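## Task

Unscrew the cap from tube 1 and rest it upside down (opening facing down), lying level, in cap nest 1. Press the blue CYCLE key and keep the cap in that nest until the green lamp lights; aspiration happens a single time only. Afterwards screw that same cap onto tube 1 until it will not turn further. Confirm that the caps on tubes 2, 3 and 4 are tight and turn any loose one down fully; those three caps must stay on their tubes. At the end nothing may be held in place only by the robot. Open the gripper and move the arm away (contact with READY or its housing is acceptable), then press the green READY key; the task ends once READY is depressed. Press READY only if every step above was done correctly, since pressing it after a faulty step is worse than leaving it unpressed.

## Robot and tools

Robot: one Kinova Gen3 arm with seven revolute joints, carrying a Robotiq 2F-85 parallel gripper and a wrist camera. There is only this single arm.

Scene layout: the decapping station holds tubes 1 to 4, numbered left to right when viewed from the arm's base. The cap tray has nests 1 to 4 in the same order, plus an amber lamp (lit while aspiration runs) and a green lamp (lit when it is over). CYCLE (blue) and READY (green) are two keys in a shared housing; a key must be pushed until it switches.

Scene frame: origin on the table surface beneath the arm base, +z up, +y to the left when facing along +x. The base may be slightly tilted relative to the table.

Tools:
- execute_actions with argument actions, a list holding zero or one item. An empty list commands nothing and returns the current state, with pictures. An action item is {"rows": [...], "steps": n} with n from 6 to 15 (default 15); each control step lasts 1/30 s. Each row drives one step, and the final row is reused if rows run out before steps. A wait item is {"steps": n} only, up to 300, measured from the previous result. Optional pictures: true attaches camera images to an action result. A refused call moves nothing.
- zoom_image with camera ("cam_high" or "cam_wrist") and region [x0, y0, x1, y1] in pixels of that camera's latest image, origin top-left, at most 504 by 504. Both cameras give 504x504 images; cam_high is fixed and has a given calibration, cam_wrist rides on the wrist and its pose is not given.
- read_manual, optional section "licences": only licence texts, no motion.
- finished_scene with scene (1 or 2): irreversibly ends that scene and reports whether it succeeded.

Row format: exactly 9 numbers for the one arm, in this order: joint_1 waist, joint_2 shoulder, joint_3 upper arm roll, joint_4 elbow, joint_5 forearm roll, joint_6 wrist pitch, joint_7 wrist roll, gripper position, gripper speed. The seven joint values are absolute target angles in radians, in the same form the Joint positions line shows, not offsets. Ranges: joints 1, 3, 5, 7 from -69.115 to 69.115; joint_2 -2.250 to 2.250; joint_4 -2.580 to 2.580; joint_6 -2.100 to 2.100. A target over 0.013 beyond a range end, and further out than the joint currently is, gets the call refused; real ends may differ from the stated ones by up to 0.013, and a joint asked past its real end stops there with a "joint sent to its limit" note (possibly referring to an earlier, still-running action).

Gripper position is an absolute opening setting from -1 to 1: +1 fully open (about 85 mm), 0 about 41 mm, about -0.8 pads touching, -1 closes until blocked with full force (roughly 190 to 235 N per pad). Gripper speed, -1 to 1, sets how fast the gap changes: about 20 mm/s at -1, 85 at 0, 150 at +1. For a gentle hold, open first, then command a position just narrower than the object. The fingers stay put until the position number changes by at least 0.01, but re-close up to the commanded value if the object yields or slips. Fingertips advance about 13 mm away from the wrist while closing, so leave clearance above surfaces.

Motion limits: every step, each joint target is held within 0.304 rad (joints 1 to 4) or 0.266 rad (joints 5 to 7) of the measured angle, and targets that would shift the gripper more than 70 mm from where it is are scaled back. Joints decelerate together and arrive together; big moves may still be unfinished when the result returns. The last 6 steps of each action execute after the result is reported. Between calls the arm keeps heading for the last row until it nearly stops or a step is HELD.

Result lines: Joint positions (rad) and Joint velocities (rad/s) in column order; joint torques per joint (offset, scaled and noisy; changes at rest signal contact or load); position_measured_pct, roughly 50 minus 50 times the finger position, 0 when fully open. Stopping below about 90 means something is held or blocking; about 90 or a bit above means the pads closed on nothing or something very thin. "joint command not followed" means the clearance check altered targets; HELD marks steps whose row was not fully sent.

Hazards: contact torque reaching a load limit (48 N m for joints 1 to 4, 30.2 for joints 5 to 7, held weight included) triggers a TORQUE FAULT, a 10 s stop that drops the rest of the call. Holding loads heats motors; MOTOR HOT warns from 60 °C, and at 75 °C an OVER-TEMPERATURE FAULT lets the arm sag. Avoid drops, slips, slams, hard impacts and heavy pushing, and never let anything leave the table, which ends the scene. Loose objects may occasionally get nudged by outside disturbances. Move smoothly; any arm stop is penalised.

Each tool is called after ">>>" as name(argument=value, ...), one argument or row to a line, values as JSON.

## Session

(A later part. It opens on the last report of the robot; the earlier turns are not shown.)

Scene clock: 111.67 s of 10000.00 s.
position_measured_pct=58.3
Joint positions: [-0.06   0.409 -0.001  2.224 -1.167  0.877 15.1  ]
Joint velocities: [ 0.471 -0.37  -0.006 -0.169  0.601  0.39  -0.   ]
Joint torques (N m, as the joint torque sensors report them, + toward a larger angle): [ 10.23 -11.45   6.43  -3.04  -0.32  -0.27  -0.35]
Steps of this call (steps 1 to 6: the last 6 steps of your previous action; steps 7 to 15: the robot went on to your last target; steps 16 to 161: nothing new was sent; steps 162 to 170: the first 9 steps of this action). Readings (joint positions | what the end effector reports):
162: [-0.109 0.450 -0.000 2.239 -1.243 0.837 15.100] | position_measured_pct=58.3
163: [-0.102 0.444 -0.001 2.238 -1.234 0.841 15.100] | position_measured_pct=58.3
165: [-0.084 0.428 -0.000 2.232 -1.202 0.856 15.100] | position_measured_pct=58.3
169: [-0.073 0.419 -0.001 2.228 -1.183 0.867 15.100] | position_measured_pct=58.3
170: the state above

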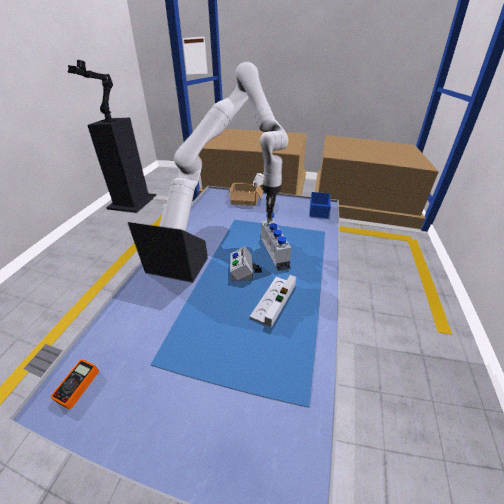

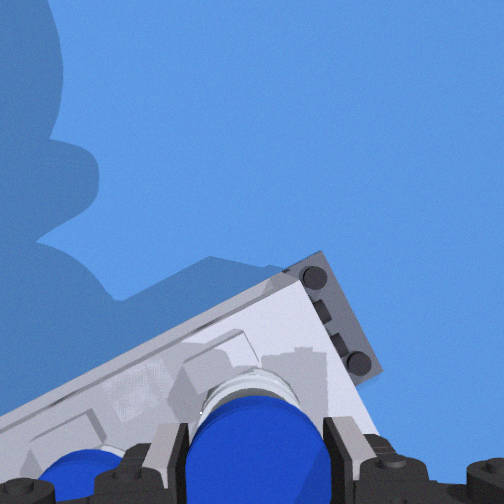

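>>> execute_actions(
  actions=[
    {"rows": [[0.4602,1.0163,0,1.7226,-0.8416,1.0152,15.025,-0.22,-0.5]], "steps": 15},
  ],
  pictures=false,
)

>>> execute_actions(
  actions=[
    {"steps": 30},
  ],
  pictures=true,
)

Scene clock: 112.50 s of 10000.00 s.
position_measured_pct=58.3
Joint positions: [ 0.174  0.521 -0.001  2.037 -0.962  0.978 15.067]
Joint velocities: [ 0.76   0.764 -0.001 -0.765  0.346  0.108 -0.122]
Joint torques (N m, as the joint torque sensors report them, + toward a larger angle): [10.18 -8.88  6.27 -3.47  0.04 -0.35 -0.2 ]
Steps of this call (steps 1 to 6: the last 6 steps of your previous action; steps 7 to 16: the robot went on to your last target; steps 17 to 25: the first 9 steps of this action). Readings (joint positions | what the end effector reports):
17: [0.009 0.356 -0.000 2.194 -1.056 0.948 15.100] | position_measured_pct=58.3
18: [0.017 0.363 -0.001 2.189 -1.053 0.950 15.099] | position_measured_pct=58.3
20: [0.047 0.394 -0.002 2.161 -1.034 0.956 15.092] | position_measured_pct=58.3
24: [0.149 0.496 -0.001 2.062 -0.974 0.974 15.071] | position_measured_pct=58.3
25: the state above

Scene clock: 113.50 s of 10000.00 s.
position_measured_pct=58.3
Joint positions: [ 0.46   1.016  0.     1.723 -0.842  1.015 15.025]
Joint velocities: [ 0.002  0.003 -0.    -0.002  0.001 -0.001 -0.001]
Joint torques (N m, as the joint torque sensors report them, + toward a larger angle): [ 12.57 -13.62   5.84  -4.68  -0.21  -0.18  -0.25]
Kept back: nothing.
Steps of this call (steps 1 to 6: the last 6 steps of your previous action; steps 7 to 30: the robot went on to your last target). Readings (joint positions | what the end effector reports):
1: [0.199 0.547 -0.001 2.011 -0.951 0.982 15.063] | position_measured_pct=58.3
2: [0.223 0.573 -0.001 1.985 -0.941 0.985 15.060] | position_measured_pct=58.3
4: [0.266 0.629 -0.001 1.935 -0.922 0.990 15.053] | position_measured_pct=58.3
8: [0.339 0.756 -0.000 1.852 -0.891 1.000 15.042] | position_measured_pct=58.3
30: the state above

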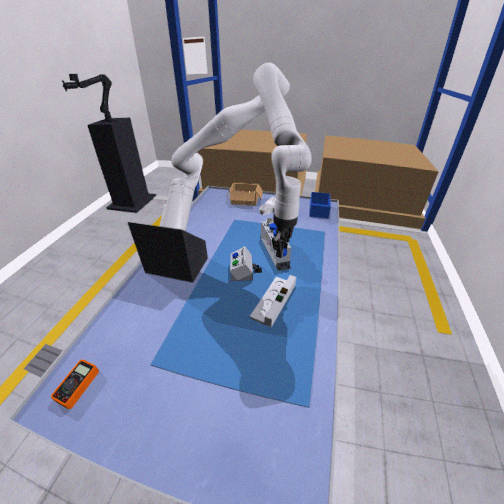

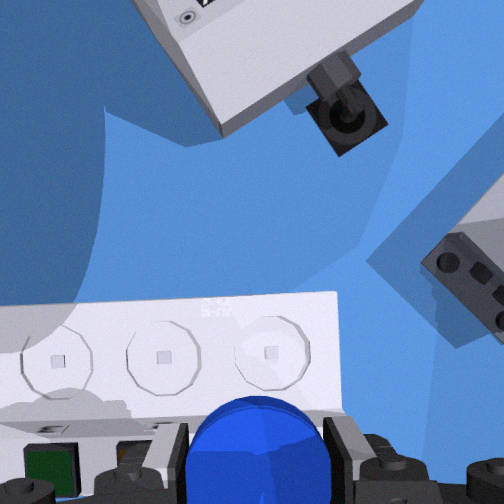

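>>> zoom_image(
  camera="cam_wrist",
  region=[100, 280, 360, 420],
)

>>> zoom_image(
  camera="cam_high",
  region=[235, 260, 315, 340],
)

Region (100, 280, 360, 420) of cam_wrist's 504x504 image, scaled by 1.938; it fills the top 271 rows of this view, and the rest is white.

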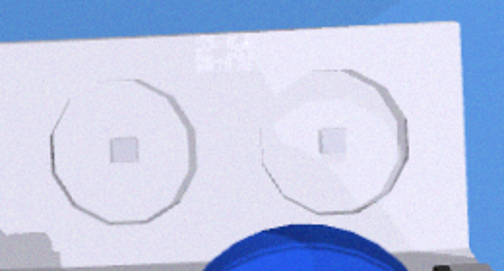

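Region (235, 260, 315, 340) of cam_high's 504x504 image, scaled by 6.300, with more detail than that image has.

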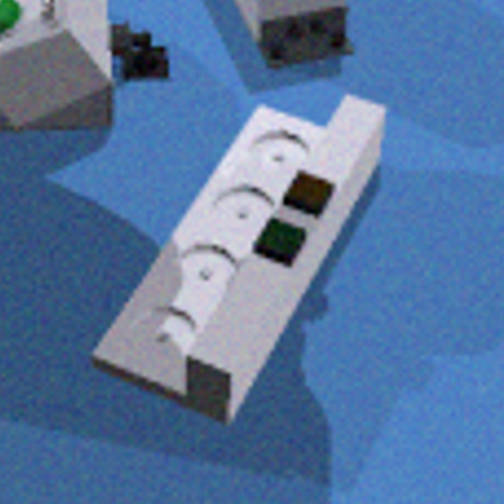

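>>> execute_actions(
  actions=[
    {"rows": [[0.3801,1.0661,0,1.7747,-0.9597,0.9302,15.10,-0.22,-0.5]], "steps": 15},
  ],
  pictures=false,
)

>>> execute_actions(
  actions=[
    {"steps": 8},
  ],
  pictures=true,
)

Scene clock: 115.97 s of 10000.00 s.
position_measured_pct=58.3
Joint positions: [ 0.384  1.064 -0.002  1.774 -0.96   0.931 15.1  ]
Joint velocities: [-0.017  0.007  0.037  0.004 -0.016 -0.026  0.007]
Joint torques (N m, as the joint torque sensors report them, + toward a larger angle): [ 12.73 -13.41   6.21  -3.55  -0.32  -0.36  -0.63]
Steps of this call (steps 1 to 15: the robot went on to your last target; steps 16 to 65: nothing new was sent; steps 66 to 74: the first 9 steps of this action). Readings (joint positions | what the end effector reports):
66: [0.459 1.017 0.000 1.723 -0.843 1.014 15.026] | position_measured_pct=58.3
67: [0.452 1.021 0.002 1.726 -0.850 1.009 15.030] | position_measured_pct=58.3
69: [0.422 1.039 0.003 1.744 -0.889 0.980 15.055] | position_measured_pct=58.3
73: [0.384 1.064 -0.003 1.774 -0.958 0.932 15.099] | position_measured_pct=58.3
74: the state above

Scene clock: 116.23 s of 10000.00 s.
position_measured_pct=58.3
Joint positions: [ 0.38   1.066 -0.     1.775 -0.96   0.93  15.1  ]
Joint velocities: [-0.003 -0.001  0.     0.001 -0.001 -0.     0.001]
Joint torques (N m, as the joint torque sensors report them, + toward a larger angle): [ 12.62 -13.66   6.17  -3.75  -0.25  -0.24  -0.29]
Kept back: nothing.
Steps of this call (steps 1 to 6: the last 6 steps of your previous action; steps 7 to 8: the robot went on to your last target). Readings (joint positions | what the end effector reports):
1: [0.383 1.064 -0.001 1.774 -0.960 0.931 15.100] | position_measured_pct=58.3
2: [0.382 1.065 -0.000 1.774 -0.960 0.930 15.100] | position_measured_pct=58.3
4: [0.381 1.065 0.000 1.775 -0.960 0.930 15.100] | position_measured_pct=58.3
8: the state above

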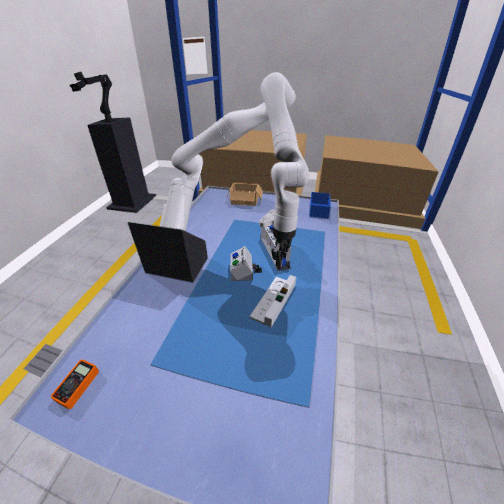

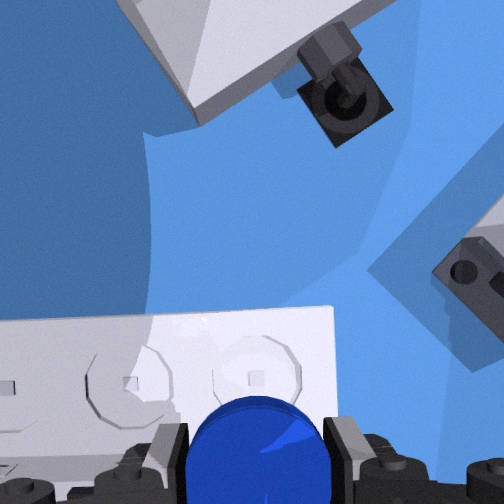

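>>> zoom_image(
  camera="cam_wrist",
  region=[180, 320, 340, 420],
)

Region (180, 320, 340, 420) of cam_wrist's 504x504 image, scaled by 3.150; it fills the top 315 rows of this view, and the rest is white.

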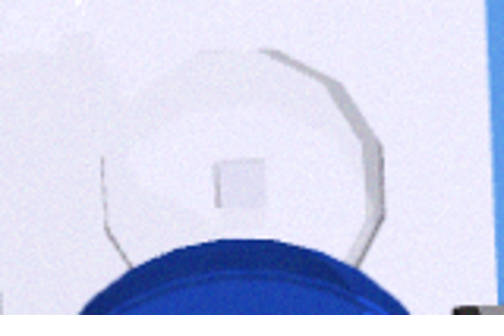

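>>> execute_actions(
  actions=[
    {"rows": [[0.2904,1.1552,0,1.7933,-1.1124,0.8564,15.205,-0.22,-0.5]], "steps": 15},
  ],
  pictures=false,
)

>>> execute_actions(
  actions=[
    {"steps": 10},
  ],
  pictures=true,
)

Scene clock: 125.43 s of 10000.00 s.
position_measured_pct=58.3
Joint positions: [ 0.295  1.151 -0.002  1.794 -1.112  0.857 15.205]
Joint velocities: [-0.01   0.003  0.034 -0.009 -0.039 -0.025  0.022]
Joint torques (N m, as the joint torque sensors report them, + toward a larger angle): [ 13.86 -15.01   6.67  -2.88   0.15  -0.47  -0.34]
Steps of this call (steps 1 to 15: the robot went on to your last target; steps 16 to 267: nothing new was sent; steps 268 to 276: the first 9 steps of this action). Readings (joint positions | what the end effector reports):
268: [0.379 1.067 0.000 1.775 -0.961 0.930 15.101] | position_measured_pct=58.3
269: [0.372 1.074 0.002 1.775 -0.969 0.925 15.107] | position_measured_pct=58.3
271: [0.342 1.103 0.003 1.781 -1.014 0.903 15.137] | position_measured_pct=58.3
275: [0.295 1.151 -0.003 1.793 -1.109 0.859 15.203] | position_measured_pct=58.3
276: the state above

Scene clock: 125.77 s of 10000.00 s.
position_measured_pct=58.3
Joint positions: [ 0.291  1.155 -0.     1.793 -1.112  0.856 15.205]
Joint velocities: [-0.003  0.002  0.    -0.     0.     0.    -0.   ]
Joint torques (N m, as the joint torque sensors report them, + toward a larger angle): [ 13.01 -14.05   6.18  -2.48  -0.25  -0.2   -0.27]
Kept back: nothing.
Steps of this call (steps 1 to 6: the last 6 steps of your previous action; steps 7 to 10: the robot went on to your last target). Readings (joint positions | what the end effector reports):
1: [0.294 1.152 -0.001 1.793 -1.112 0.857 15.205] | position_measured_pct=58.3
2: [0.293 1.152 -0.000 1.793 -1.112 0.856 15.205] | position_measured_pct=58.3
4: [0.292 1.154 0.000 1.793 -1.112 0.856 15.205] | position_measured_pct=58.3
8: [0.291 1.155 -0.000 1.793 -1.112 0.856 15.205] | position_measured_pct=58.3
10: the state above

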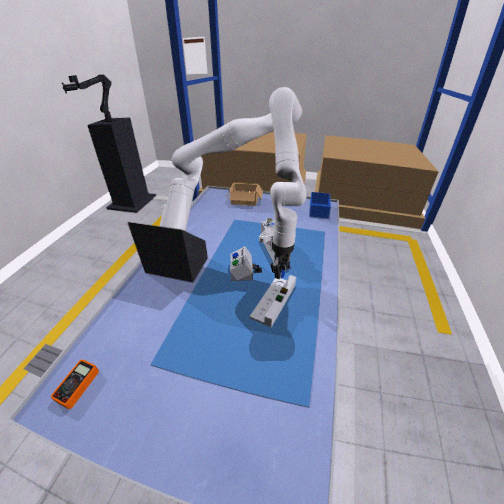

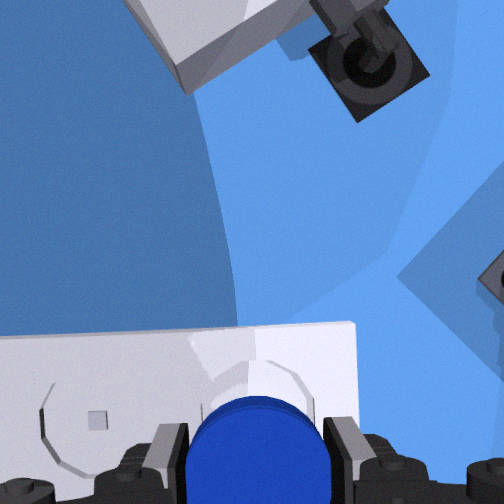

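>>> zoom_image(
  camera="cam_wrist",
  region=[180, 340, 340, 440],
)

Region (180, 340, 340, 440) of cam_wrist's 504x504 image, scaled by 3.150; it fills the top 315 rows of this view, and the rest is white.

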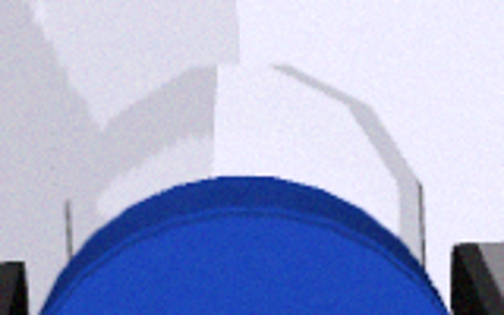

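>>> execute_actions(
  actions=[
    {"rows": [[0.2432,1.2026,0,1.7923,-1.1937,0.8303,15.258,-0.22,-0.5]], "steps": 15},
  ],
  pictures=true,
)

Scene clock: 129.17 s of 10000.00 s.
position_measured_pct=58.3
Joint positions: [ 0.245  1.201 -0.     1.792 -1.194  0.83  15.258]
Joint velocities: [-0.012  0.015  0.013 -0.003  0.001 -0.005  0.   ]
Joint torques (N m, as the joint torque sensors report them, + toward a larger angle): [ 13.33 -13.84   6.31  -1.94  -0.16   0.02  -0.26]
Steps of this call (steps 1 to 15: the robot went on to your last target; steps 16 to 93: nothing new was sent; steps 94 to 102: the first 9 steps of this action). Readings (joint positions | what the end effector reports):
94: [0.289 1.157 0.000 1.793 -1.114 0.856 15.206] | position_measured_pct=58.3
95: [0.282 1.163 0.001 1.793 -1.122 0.853 15.211] | position_measured_pct=58.3
97: [0.257 1.189 0.002 1.792 -1.163 0.840 15.238] | position_measured_pct=58.3
101: [0.246 1.200 -0.001 1.792 -1.194 0.831 15.258] | position_measured_pct=58.3
102: the state above

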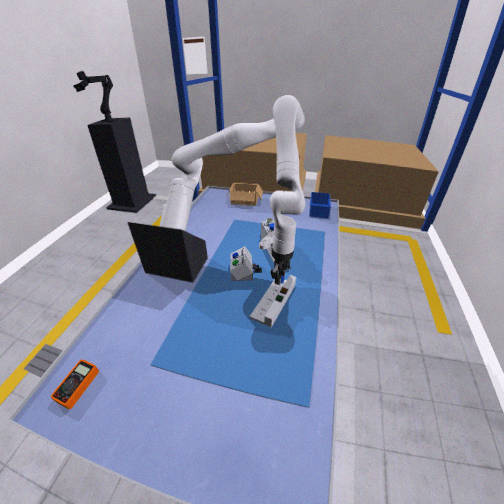

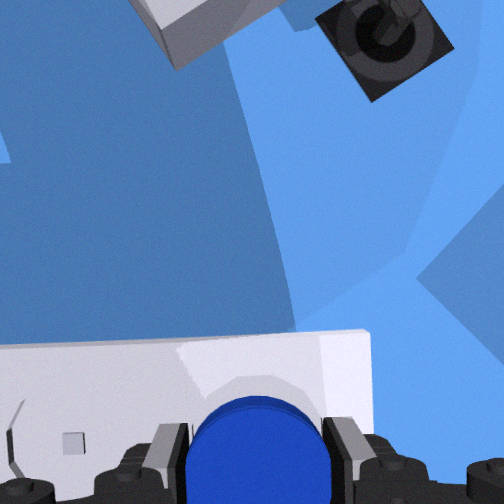

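>>> zoom_image(
  camera="cam_wrist",
  region=[170, 360, 350, 460],
)

Region (170, 360, 350, 460) of cam_wrist's 504x504 image, scaled by 2.800.

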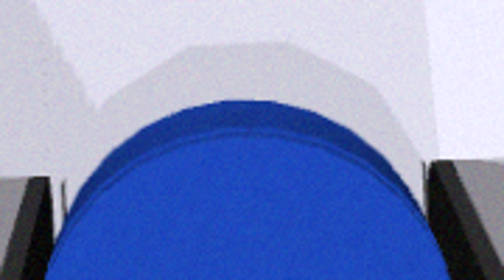

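>>> execute_actions(
  actions=[],
)

>>> zoom_image(
  camera="cam_wrist",
  region=[170, 360, 350, 460],
)

Scene clock: 130.50 s of 10000.00 s.
position_measured_pct=58.3
Joint positions: [ 0.243  1.203  0.     1.792 -1.194  0.83  15.258]
Joint velocities: [-0.    -0.001  0.     0.    -0.     0.    -0.   ]
Joint torques (N m, as the joint torque sensors report them, + toward a larger angle): [ 13.2  -14.08   6.32  -1.93  -0.26  -0.23  -0.32]
Kept back: nothing.
Steps of this call (steps 1 to 6: the last 6 steps of your previous action; steps 7 to 15: the robot went on to your last target; steps 16 to 40: nothing new was sent). Readings (joint positions | what the end effector reports):
1: [0.245 1.201 -0.000 1.792 -1.194 0.830 15.258] | position_measured_pct=58.3
2: [0.244 1.202 0.000 1.792 -1.194 0.830 15.258] | position_measured_pct=58.3
4: [0.244 1.202 -0.000 1.792 -1.194 0.830 15.258] | position_measured_pct=58.3
8: [0.243 1.202 -0.000 1.792 -1.194 0.830 15.258] | position_measured_pct=58.3
40: the state above
The arm was judged still, so your last target was given up. Only a new action makes it travel on or press farther. Fingers that are still opening or closing keep moving.

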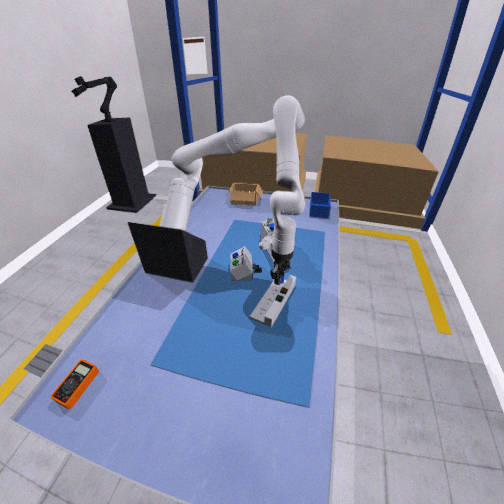

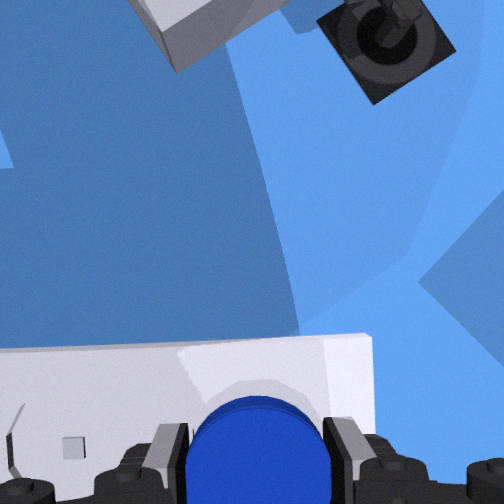

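Region (170, 360, 350, 460) of cam_wrist's 504x504 image, scaled by 2.800.

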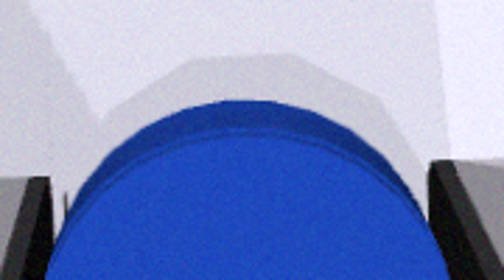

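>>> zoom_image(
  camera="cam_wrist",
  region=[0, 380, 160, 504],
)

Region (0, 380, 160, 504) of cam_wrist's 504x504 image, scaled by 3.150; it fills the top 391 rows of this view, and the rest is white.

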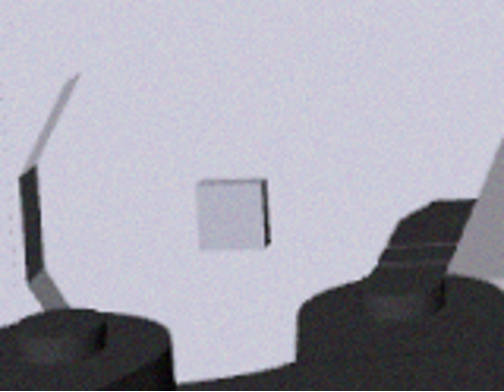

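>>> execute_actions(
  actions=[
    {"rows": [[0.2243,1.2223,0,1.7894,-1.2263,0.8222,15.278,-0.22,-0.5]], "steps": 15},
  ],
  pictures=false,
)

>>> execute_actions(
  actions=[
    {"rows": [[0.2195,1.2272,0,1.7887,-1.2345,0.8202,15.283,-0.22,-0.5]], "steps": 15},
  ],
  pictures=true,
)

Scene clock: 134.87 s of 10000.00 s.
position_measured_pct=58.3
Joint positions: [ 0.225  1.222  0.     1.789 -1.226  0.822 15.278]
Joint velocities: [-0.005  0.004  0.001  0.001  0.     0.001 -0.   ]
Joint torques (N m, as the joint torque sensors report them, + toward a larger angle): [ 13.19 -14.43   6.57  -1.73  -0.24  -0.14  -0.32]
Steps of this call (steps 1 to 122: nothing new was sent; steps 123 to 131: the first 9 steps of this action). Readings (joint positions | what the end effector reports):
123: [0.242 1.204 0.000 1.792 -1.195 0.830 15.259] | position_measured_pct=58.3
124: [0.235 1.210 0.001 1.791 -1.203 0.828 15.264] | position_measured_pct=58.3
126: [0.225 1.222 -0.001 1.790 -1.224 0.823 15.277] | position_measured_pct=58.3
130: [0.225 1.221 -0.000 1.789 -1.226 0.822 15.278] | position_measured_pct=58.3
131: the state above

Scene clock: 135.37 s of 10000.00 s.
position_measured_pct=58.3
Joint positions: [ 0.22   1.227  0.     1.789 -1.234  0.82  15.283]
Joint velocities: [-0.    -0.001  0.    -0.002 -0.    -0.     0.   ]
Joint torques (N m, as the joint torque sensors report them, + toward a larger angle): [ 13.26 -14.17   6.44  -1.63  -0.22  -0.25  -0.32]
Steps of this call (steps 1 to 6: the last 6 steps of your previous action; steps 7 to 15: the first 9 steps of this action). Readings (joint positions | what the end effector reports):
7: [0.223 1.224 0.000 1.789 -1.228 0.822 15.279] | position_measured_pct=58.3
8: [0.220 1.226 0.001 1.789 -1.232 0.821 15.281] | position_measured_pct=58.3
10: [0.220 1.227 -0.000 1.789 -1.234 0.820 15.283] | position_measured_pct=58.3
14: [0.220 1.227 0.000 1.789 -1.235 0.820 15.283] | position_measured_pct=58.3
15: the state above

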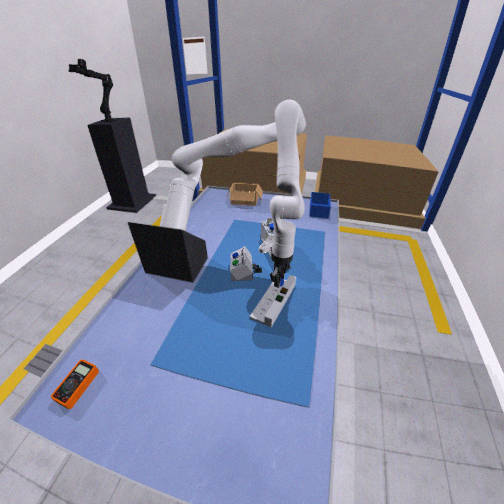

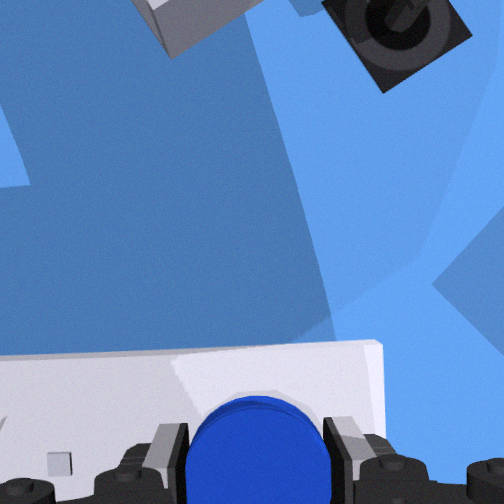

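>>> zoom_image(
  camera="cam_wrist",
  region=[170, 370, 350, 470],
)

Region (170, 370, 350, 470) of cam_wrist's 504x504 image, scaled by 2.800.

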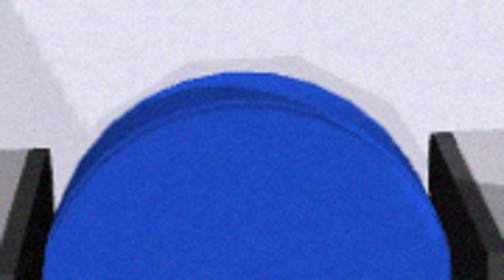

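>>> execute_actions(
  actions=[
    {"rows": [[0.2164,1.2305,0,1.7882,-1.2399,0.8188,15.287,-0.22,-0.5]], "steps": 12},
  ],
  pictures=false,
)

>>> execute_actions(
  actions=[
    {"rows": [[0.2132,1.2338,0,1.7877,-1.2453,0.8175,15.290,-0.22,-0.5]], "steps": 15},
  ],
  pictures=true,
)

Scene clock: 195.57 s of 10000.00 s.
position_measured_pct=58.3
Joint positions: [ 0.217  1.23  -0.     1.788 -1.24   0.819 15.287]
Joint velocities: [-0.    -0.     0.002  0.    -0.    -0.001 -0.   ]
Joint torques (N m, as the joint torque sensors report them, + toward a larger angle): [ 13.46 -14.37   6.6   -1.75  -0.2   -0.18  -0.33]
Steps of this call (steps 1 to 6: the last 6 steps of your previous action; steps 7 to 15: the robot went on to your last target; steps 16 to 1800: nothing new was sent; steps 1801 to 1806: the first 6 steps of this action). Readings (joint positions | what the end effector reports):
1801: [0.218 1.228 0.000 1.788 -1.236 0.820 15.284] | position_measured_pct=58.3
1802: [0.217 1.230 0.000 1.788 -1.238 0.819 15.286] | position_measured_pct=58.3
1804: [0.217 1.230 -0.000 1.788 -1.240 0.819 15.287] | position_measured_pct=58.3
1806: the state above

Scene clock: 196.07 s of 10000.00 s.
position_measured_pct=58.3
Joint positions: [ 0.214  1.233  0.001  1.788 -1.245  0.818 15.29 ]
Joint velocities: [-0.    -0.001  0.     0.001  0.001 -0.    -0.   ]
Joint torques (N m, as the joint torque sensors report them, + toward a larger angle): [ 12.54 -13.4    5.9   -1.44  -0.23  -0.28  -0.33]
Steps of this call (steps 1 to 6: the last 6 steps of your previous action; steps 7 to 15: the first 9 steps of this action). Readings (joint positions | what the end effector reports):
7: [0.215 1.232 0.000 1.788 -1.241 0.819 15.288] | position_measured_pct=58.3
8: [0.214 1.233 0.001 1.788 -1.244 0.818 15.289] | position_measured_pct=58.3
10: [0.214 1.233 0.001 1.788 -1.245 0.818 15.290] | position_measured_pct=58.3
14: [0.214 1.233 0.001 1.788 -1.245 0.818 15.290] | position_measured_pct=58.3
15: the state above

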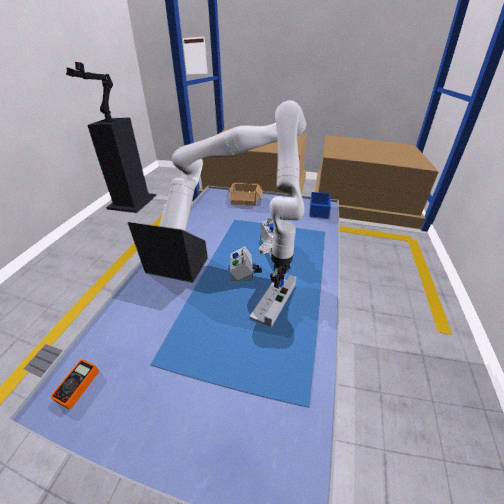

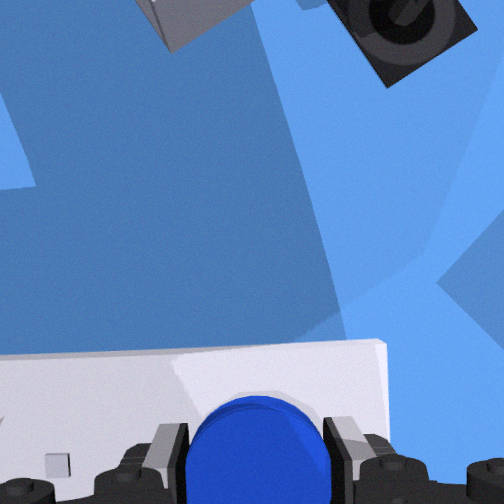

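>>> zoom_image(
  camera="cam_wrist",
  region=[170, 370, 350, 470],
)

Region (170, 370, 350, 470) of cam_wrist's 504x504 image, scaled by 2.800.

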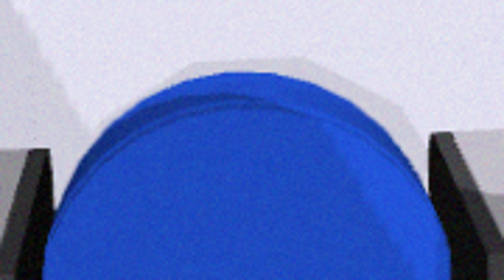

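>>> execute_actions(
  actions=[
    {"rows": [[0.2188,1.2280,0,1.7886,-1.2358,0.8199,15.284,-0.22,-0.5],[0.2188,1.2280,0,1.7886,-1.2358,0.8199,15.284,-0.22,-0.5],[0.2188,1.2280,0,1.7886,-1.2358,0.8199,15.284,-0.22,-0.5],[0.2188,1.2280,0,1.7886,-1.2358,0.8199,15.284,-0.22,-0.5],[0.2188,1.2280,0,1.7886,-1.2358,0.8199,15.284,-0.22,-0.5],[0.2188,1.2273,0,1.7921,-1.2382,0.8190,15.284,-0.22,-0.5]], "steps": 15},
  ],
  pictures=true,
)

Scene clock: 200.30 s of 10000.00 s.
position_measured_pct=58.3
Joint positions: [ 0.219  1.227 -0.     1.792 -1.238  0.819 15.284]
Joint velocities: [-0.002  0.002  0.     0.003 -0.002 -0.001  0.   ]
Joint torques (N m, as the joint torque sensors report them, + toward a larger angle): [ 13.39 -14.25   6.54  -1.82  -0.34  -0.28  -0.32]
Steps of this call (steps 1 to 6: the last 6 steps of your previous action; steps 7 to 15: the robot went on to your last target; steps 16 to 118: nothing new was sent; steps 119 to 127: the first 9 steps of this action). Readings (joint positions | what the end effector reports):
119: [0.216 1.231 0.000 1.788 -1.244 0.818 15.289] | position_measured_pct=58.3
120: [0.219 1.228 -0.000 1.789 -1.239 0.819 15.286] | position_measured_pct=58.3
122: [0.219 1.228 0.000 1.788 -1.236 0.820 15.284] | position_measured_pct=58.3
126: [0.219 1.227 -0.000 1.792 -1.238 0.819 15.284] | position_measured_pct=58.3
127: the state above

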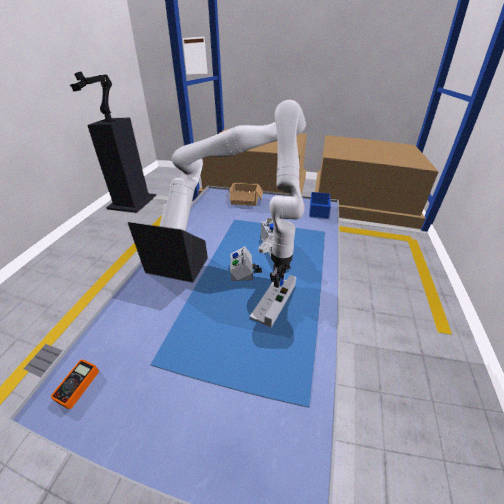

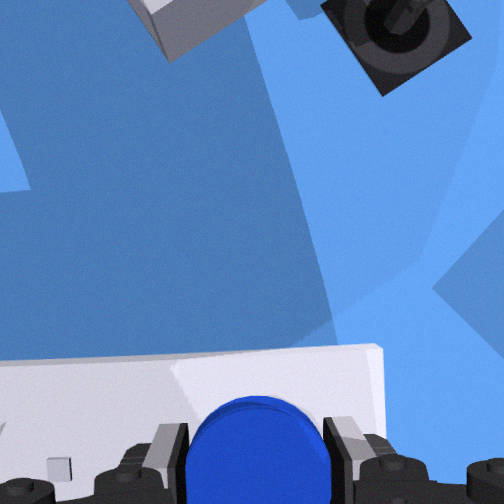

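>>> zoom_image(
  camera="cam_wrist",
  region=[170, 370, 350, 470],
)

Region (170, 370, 350, 470) of cam_wrist's 504x504 image, scaled by 2.800.

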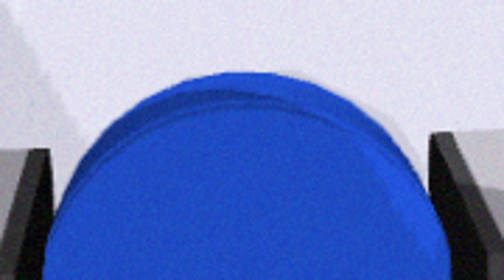

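>>> zoom_image(
  camera="cam_wrist",
  region=[280, 320, 400, 400],
)

Region (280, 320, 400, 400) of cam_wrist's 504x504 image, scaled by 4.200.

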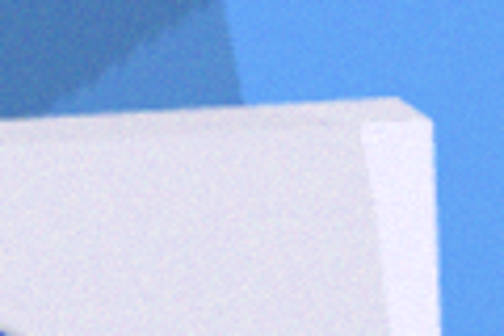

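>>> execute_actions(
  actions=[
    {"rows": [[0.2179,1.2271,0,1.7893,-1.2364,0.8198,15.284,-0.22,-0.5]], "steps": 15},
  ],
  pictures=true,
)

>>> zoom_image(
  camera="cam_wrist",
  region=[170, 370, 350, 470],
)

Scene clock: 203.40 s of 10000.00 s.
position_measured_pct=58.3
Joint positions: [ 0.218  1.227  0.     1.789 -1.236  0.82  15.284]
Joint velocities: [ 0.     0.002 -0.    -0.001 -0.    -0.     0.   ]
Joint torques (N m, as the joint torque sensors report them, + toward a larger angle): [ 13.4  -14.1    6.44  -1.52  -0.21  -0.21  -0.33]
Steps of this call (steps 1 to 6: the last 6 steps of your previous action; steps 7 to 15: the robot went on to your last target; steps 16 to 84: nothing new was sent; steps 85 to 93: the first 9 steps of this action). Readings (joint positions | what the end effector reports):
85: [0.218 1.227 0.000 1.791 -1.238 0.819 15.284] | position_measured_pct=58.3
86: [0.218 1.227 0.000 1.790 -1.237 0.820 15.284] | position_measured_pct=58.3
88: [0.218 1.227 -0.000 1.789 -1.236 0.820 15.284] | position_measured_pct=58.3
92: [0.218 1.227 0.000 1.789 -1.236 0.820 15.284] | position_measured_pct=58.3
93: the state above

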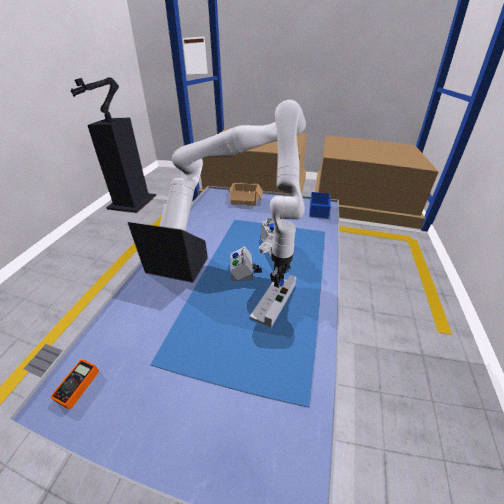

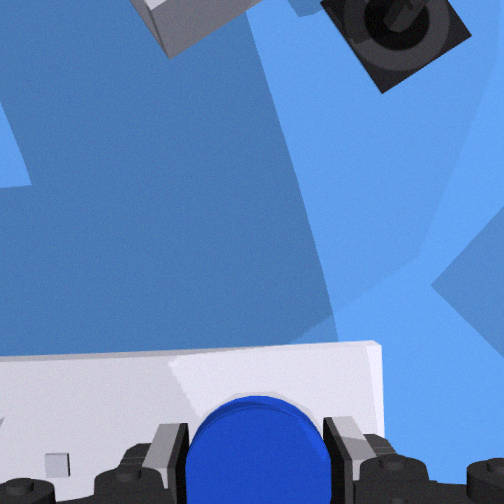

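Region (170, 370, 350, 470) of cam_wrist's 504x504 image, scaled by 2.800.

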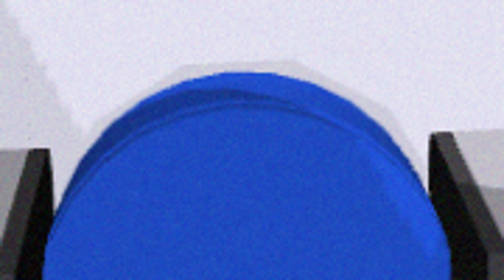

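>>> execute_actions(
  actions=[
    {"rows": [[0.2156,1.2296,0,1.7889,-1.2405,0.8188,15.286,-0.22,-0.5],[0.2156,1.2296,0,1.7889,-1.2405,0.8188,15.286,-0.22,-0.5],[0.2156,1.2296,0,1.7889,-1.2405,0.8188,15.286,-0.22,-0.5],[0.2156,1.2296,0,1.7889,-1.2405,0.8188,15.286,-0.22,-0.5],[0.2140,1.2312,0,1.7886,-1.2432,0.8181,15.288,-0.22,-0.5]], "steps": 15},
  ],
  pictures=true,
)

Scene clock: 204.07 s of 10000.00 s.
position_measured_pct=58.3
Joint positions: [ 0.214  1.231 -0.     1.789 -1.243  0.818 15.288]
Joint velocities: [-0.002  0.002  0.002 -0.001 -0.    -0.     0.001]
Joint torques (N m, as the joint torque sensors report them, + toward a larger angle): [ 13.67 -14.06   6.53  -1.44  -0.14  -0.18  -0.33]
Steps of this call (steps 1 to 6: the last 6 steps of your previous action; steps 7 to 11: the robot went on to your last target; steps 12 to 20: the first 9 steps of this action). Readings (joint positions | what the end effector reports):
12: [0.217 1.228 0.000 1.789 -1.237 0.820 15.284] | position_measured_pct=58.3
13: [0.216 1.229 0.000 1.789 -1.239 0.819 15.285] | position_measured_pct=58.3
15: [0.216 1.229 -0.000 1.789 -1.240 0.819 15.286] | position_measured_pct=58.3
19: [0.214 1.231 -0.000 1.789 -1.243 0.818 15.288] | position_measured_pct=58.3
20: the state above

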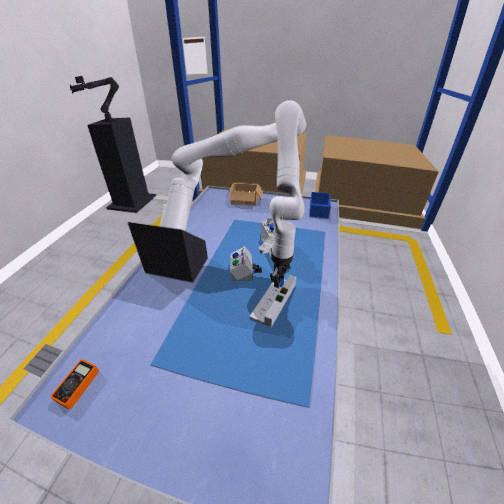

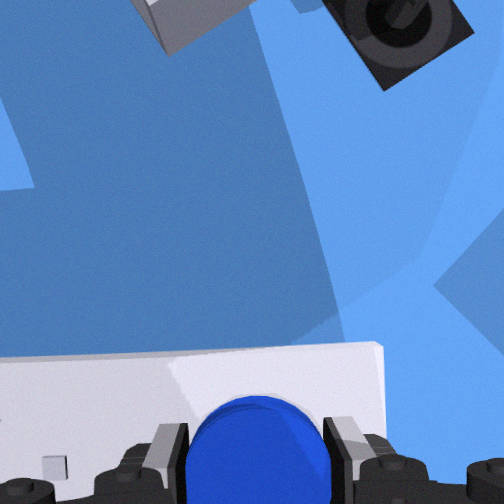

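>>> execute_actions(
  actions=[
    {"rows": [[0.2124,1.2329,0,1.7884,-1.2459,0.8175,15.290,-0.22,-0.5]], "steps": 15},
  ],
  pictures=true,
)

Scene clock: 206.07 s of 10000.00 s.
position_measured_pct=58.3
Joint positions: [ 0.213  1.232  0.001  1.789 -1.246  0.818 15.29 ]
Joint velocities: [ 0.    -0.001  0.    -0.001 -0.001  0.    -0.   ]
Joint torques (N m, as the joint torque sensors report them, + toward a larger angle): [ 12.57 -13.31   5.91  -1.75  -0.28  -0.46  -0.35]
Steps of this call (steps 1 to 6: the last 6 steps of your previous action; steps 7 to 15: the robot went on to your last target; steps 16 to 51: nothing new was sent; steps 52 to 60: the first 9 steps of this action). Readings (joint positions | what the end effector reports):
52: [0.213 1.232 0.000 1.788 -1.244 0.818 15.288] | position_measured_pct=58.3
53: [0.213 1.232 0.001 1.788 -1.245 0.819 15.290] | position_measured_pct=58.3
55: [0.213 1.232 0.001 1.789 -1.246 0.818 15.290] | position_measured_pct=58.3
59: [0.213 1.232 0.001 1.789 -1.246 0.818 15.290] | position_measured_pct=58.3
60: the state above

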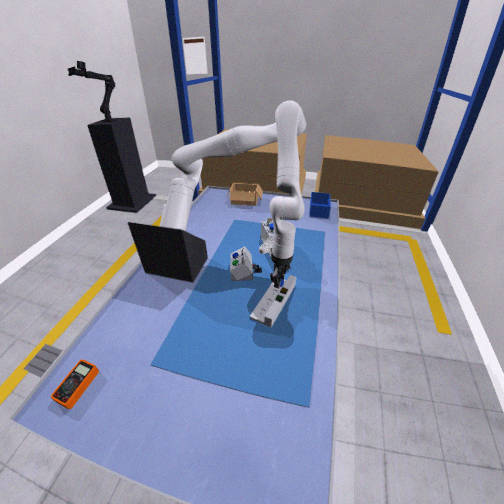

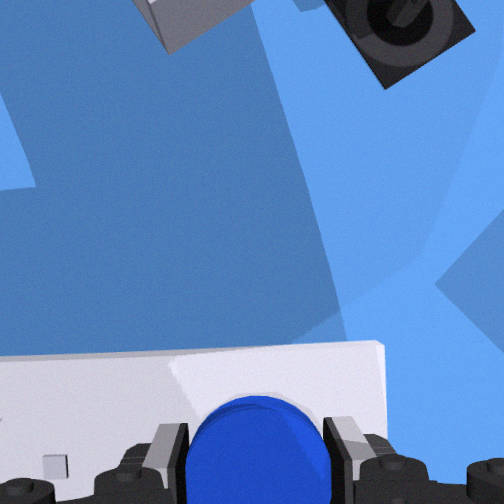

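>>> zoom_image(
  camera="cam_high",
  region=[255, 250, 315, 310],
)

Region (255, 250, 315, 310) of cam_high's 504x504 image, scaled by 8.400, with more detail than that image has.

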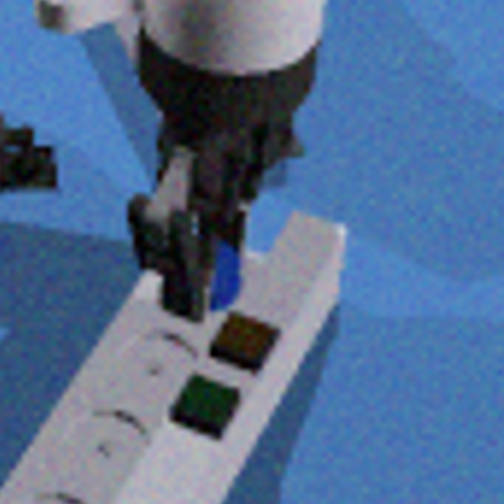

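>>> zoom_image(
  camera="cam_wrist",
  region=[190, 375, 330, 445],
)

Region (190, 375, 330, 445) of cam_wrist's 504x504 image, scaled by 3.600.

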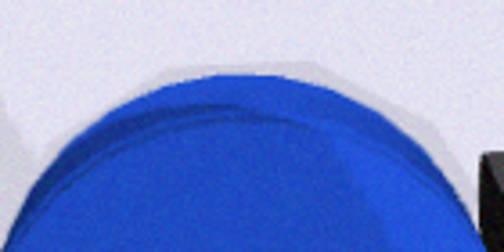

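>>> execute_actions(
  actions=[
    {"rows": [[0.2135,1.2317,0,1.7886,-1.2440,0.8179,15.289,-0.22,-0.5],[0.2135,1.2317,0,1.7886,-1.2440,0.8179,15.289,-0.22,-0.5],[0.2135,1.2317,0,1.7886,-1.2440,0.8179,15.289,-0.22,-0.5],[0.2135,1.2317,0,1.7886,-1.2440,0.8179,15.289,-0.22,-0.5],[0.2135,1.2317,0,1.7886,-1.2440,0.8179,15.289,-0.08,-0.8]], "steps": 15},
  ],
  pictures=true,
)

Scene clock: 208.83 s of 10000.00 s.
position_measured_pct=55.6
Joint positions: [ 0.214  1.232  0.     1.789 -1.244  0.818 15.289]
Joint velocities: [-0.002  0.001 -0.    -0.001 -0.001 -0.    -0.   ]
Joint torques (N m, as the joint torque sensors report them, + toward a larger angle): [ 13.12 -14.03   6.43  -1.63  -0.16  -0.28  -0.28]
Steps of this call (steps 1 to 6: the last 6 steps of your previous action; steps 7 to 15: the robot went on to your last target; steps 16 to 74: nothing new was sent; steps 75 to 83: the first 9 steps of this action). Readings (joint positions | what the end effector reports):
75: [0.214 1.231 0.001 1.789 -1.245 0.818 15.290] | position_measured_pct=58.3
76: [0.214 1.231 0.000 1.789 -1.244 0.818 15.289] | position_measured_pct=58.3
78: [0.214 1.231 0.000 1.789 -1.244 0.818 15.289] | position_measured_pct=58.3
82: [0.214 1.232 0.000 1.789 -1.244 0.818 15.289] | position_measured_pct=56.3
83: the state above

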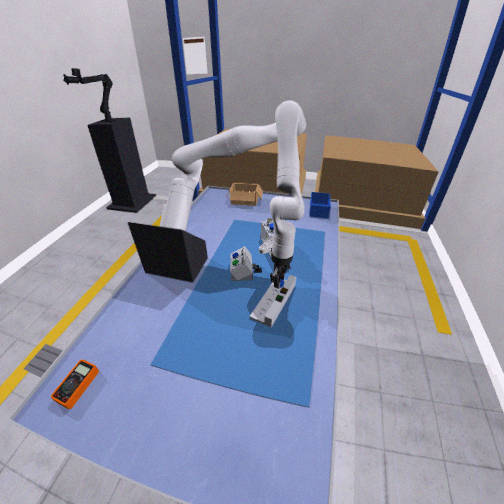

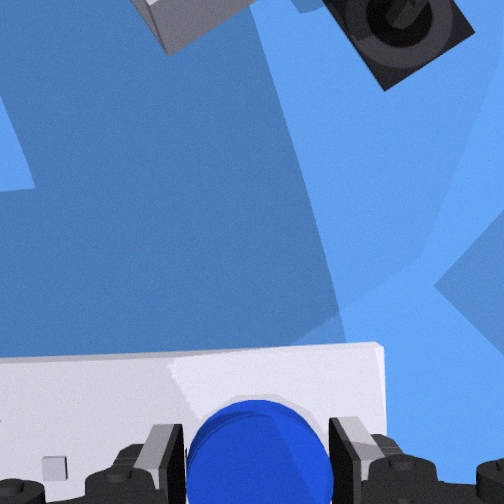

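>>> execute_actions(
  actions=[],
)

>>> zoom_image(
  camera="cam_wrist",
  region=[160, 364, 360, 504],
)

Scene clock: 209.03 s of 10000.00 s.
position_measured_pct=54.0
Joint positions: [ 0.214  1.232 -0.     1.789 -1.244  0.818 15.289]
Joint velocities: [-0.001  0.001  0.     0.    -0.     0.     0.   ]
Joint torques (N m, as the joint torque sensors report them, + toward a larger angle): [ 13.37 -14.08   6.57  -1.51  -0.2   -0.24  -0.33]
Kept back: nothing.
Steps of this call (steps 1 to 6: the last 6 steps of your previous action). Readings (joint positions | what the end effector reports):
1: [0.214 1.232 0.000 1.789 -1.244 0.818 15.289] | position_measured_pct=54.8
2: [0.214 1.232 0.000 1.789 -1.244 0.818 15.289] | position_measured_pct=54.4
4: [0.214 1.232 0.000 1.789 -1.244 0.818 15.289] | position_measured_pct=54.4
6: the state above

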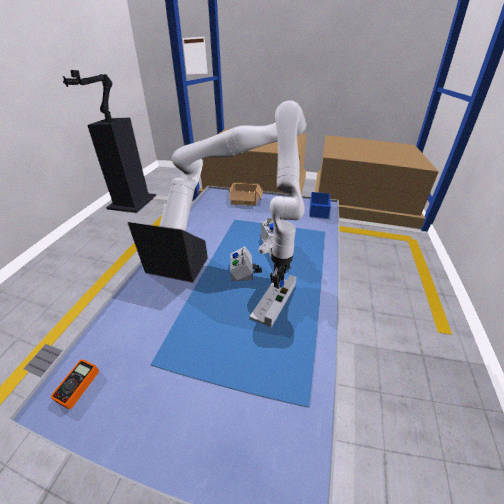

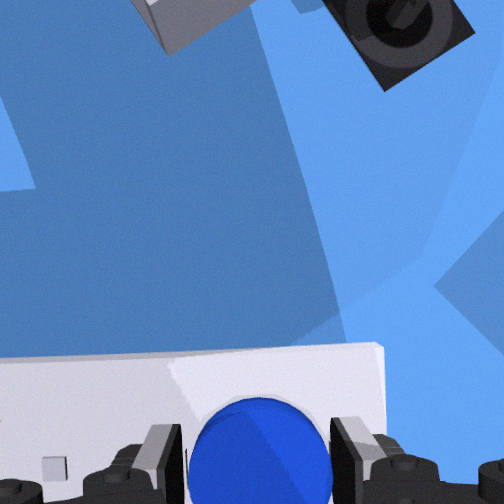

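Region (160, 364, 360, 504) of cam_wrist's 504x504 image, scaled by 2.520; it fills the top 353 rows of this view, and the rest is white.

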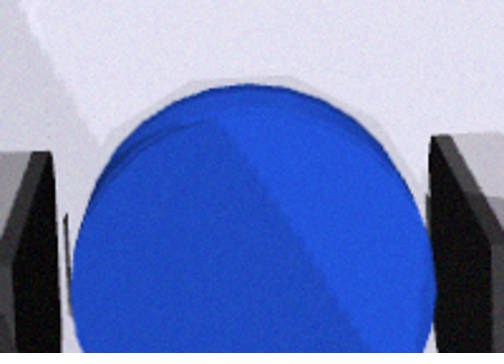

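>>> execute_actions(
  actions=[
    {"rows": [[0.2135,1.2317,0,1.7886,-1.2440,0.8179,15.289,0.2,-0.3]], "steps": 15},
  ],
  pictures=true,
)

Scene clock: 209.63 s of 10000.00 s.
position_measured_pct=41.3
Joint positions: [ 0.214  1.232  0.     1.789 -1.244  0.818 15.289]
Joint velocities: [ 0.     0.001 -0.     0.002  0.    -0.    -0.001]
Joint torques (N m, as the joint torque sensors report them, + toward a larger angle): [ 13.27 -14.1    6.41  -1.62  -0.24  -0.19  -0.32]
Steps of this call (steps 1 to 9: the robot went on to your last target; steps 10 to 18: the first 9 steps of this action). Readings (joint positions | what the end effector reports):
10: [0.213 1.232 -0.000 1.789 -1.244 0.818 15.289] | position_measured_pct=54.0
11: [0.213 1.232 -0.000 1.789 -1.244 0.818 15.289] | position_measured_pct=53.6
13: [0.213 1.232 -0.000 1.789 -1.244 0.818 15.289] | position_measured_pct=50.4
17: [0.214 1.232 0.000 1.789 -1.244 0.818 15.289] | position_measured_pct=42.1
18: the state above

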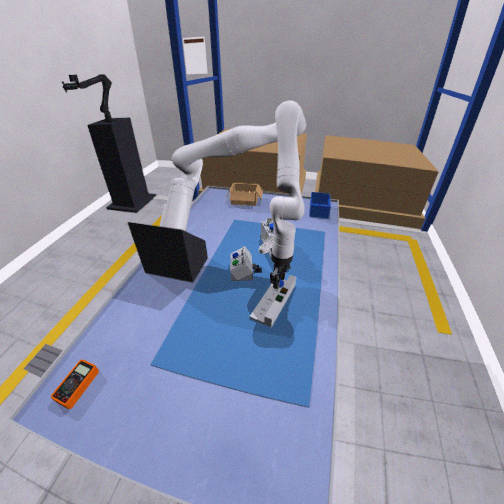

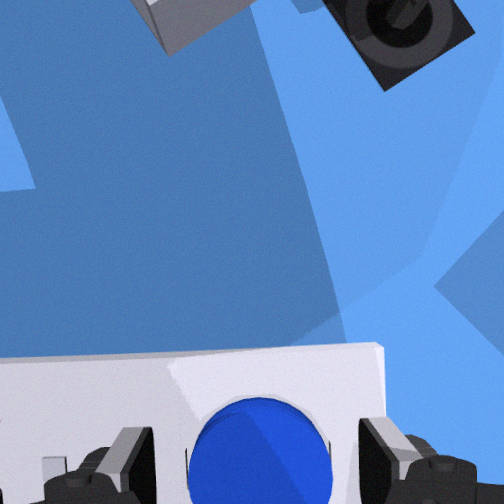

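>>> zoom_image(
  camera="cam_wrist",
  region=[160, 364, 360, 504],
)

Region (160, 364, 360, 504) of cam_wrist's 504x504 image, scaled by 2.520; it fills the top 353 rows of this view, and the rest is white.

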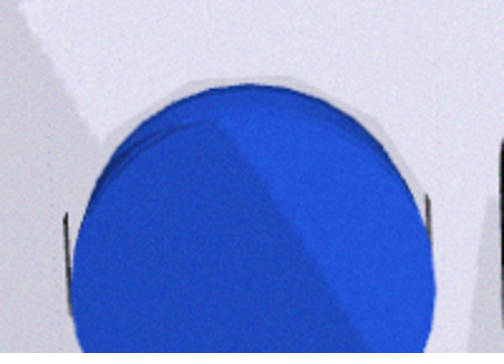

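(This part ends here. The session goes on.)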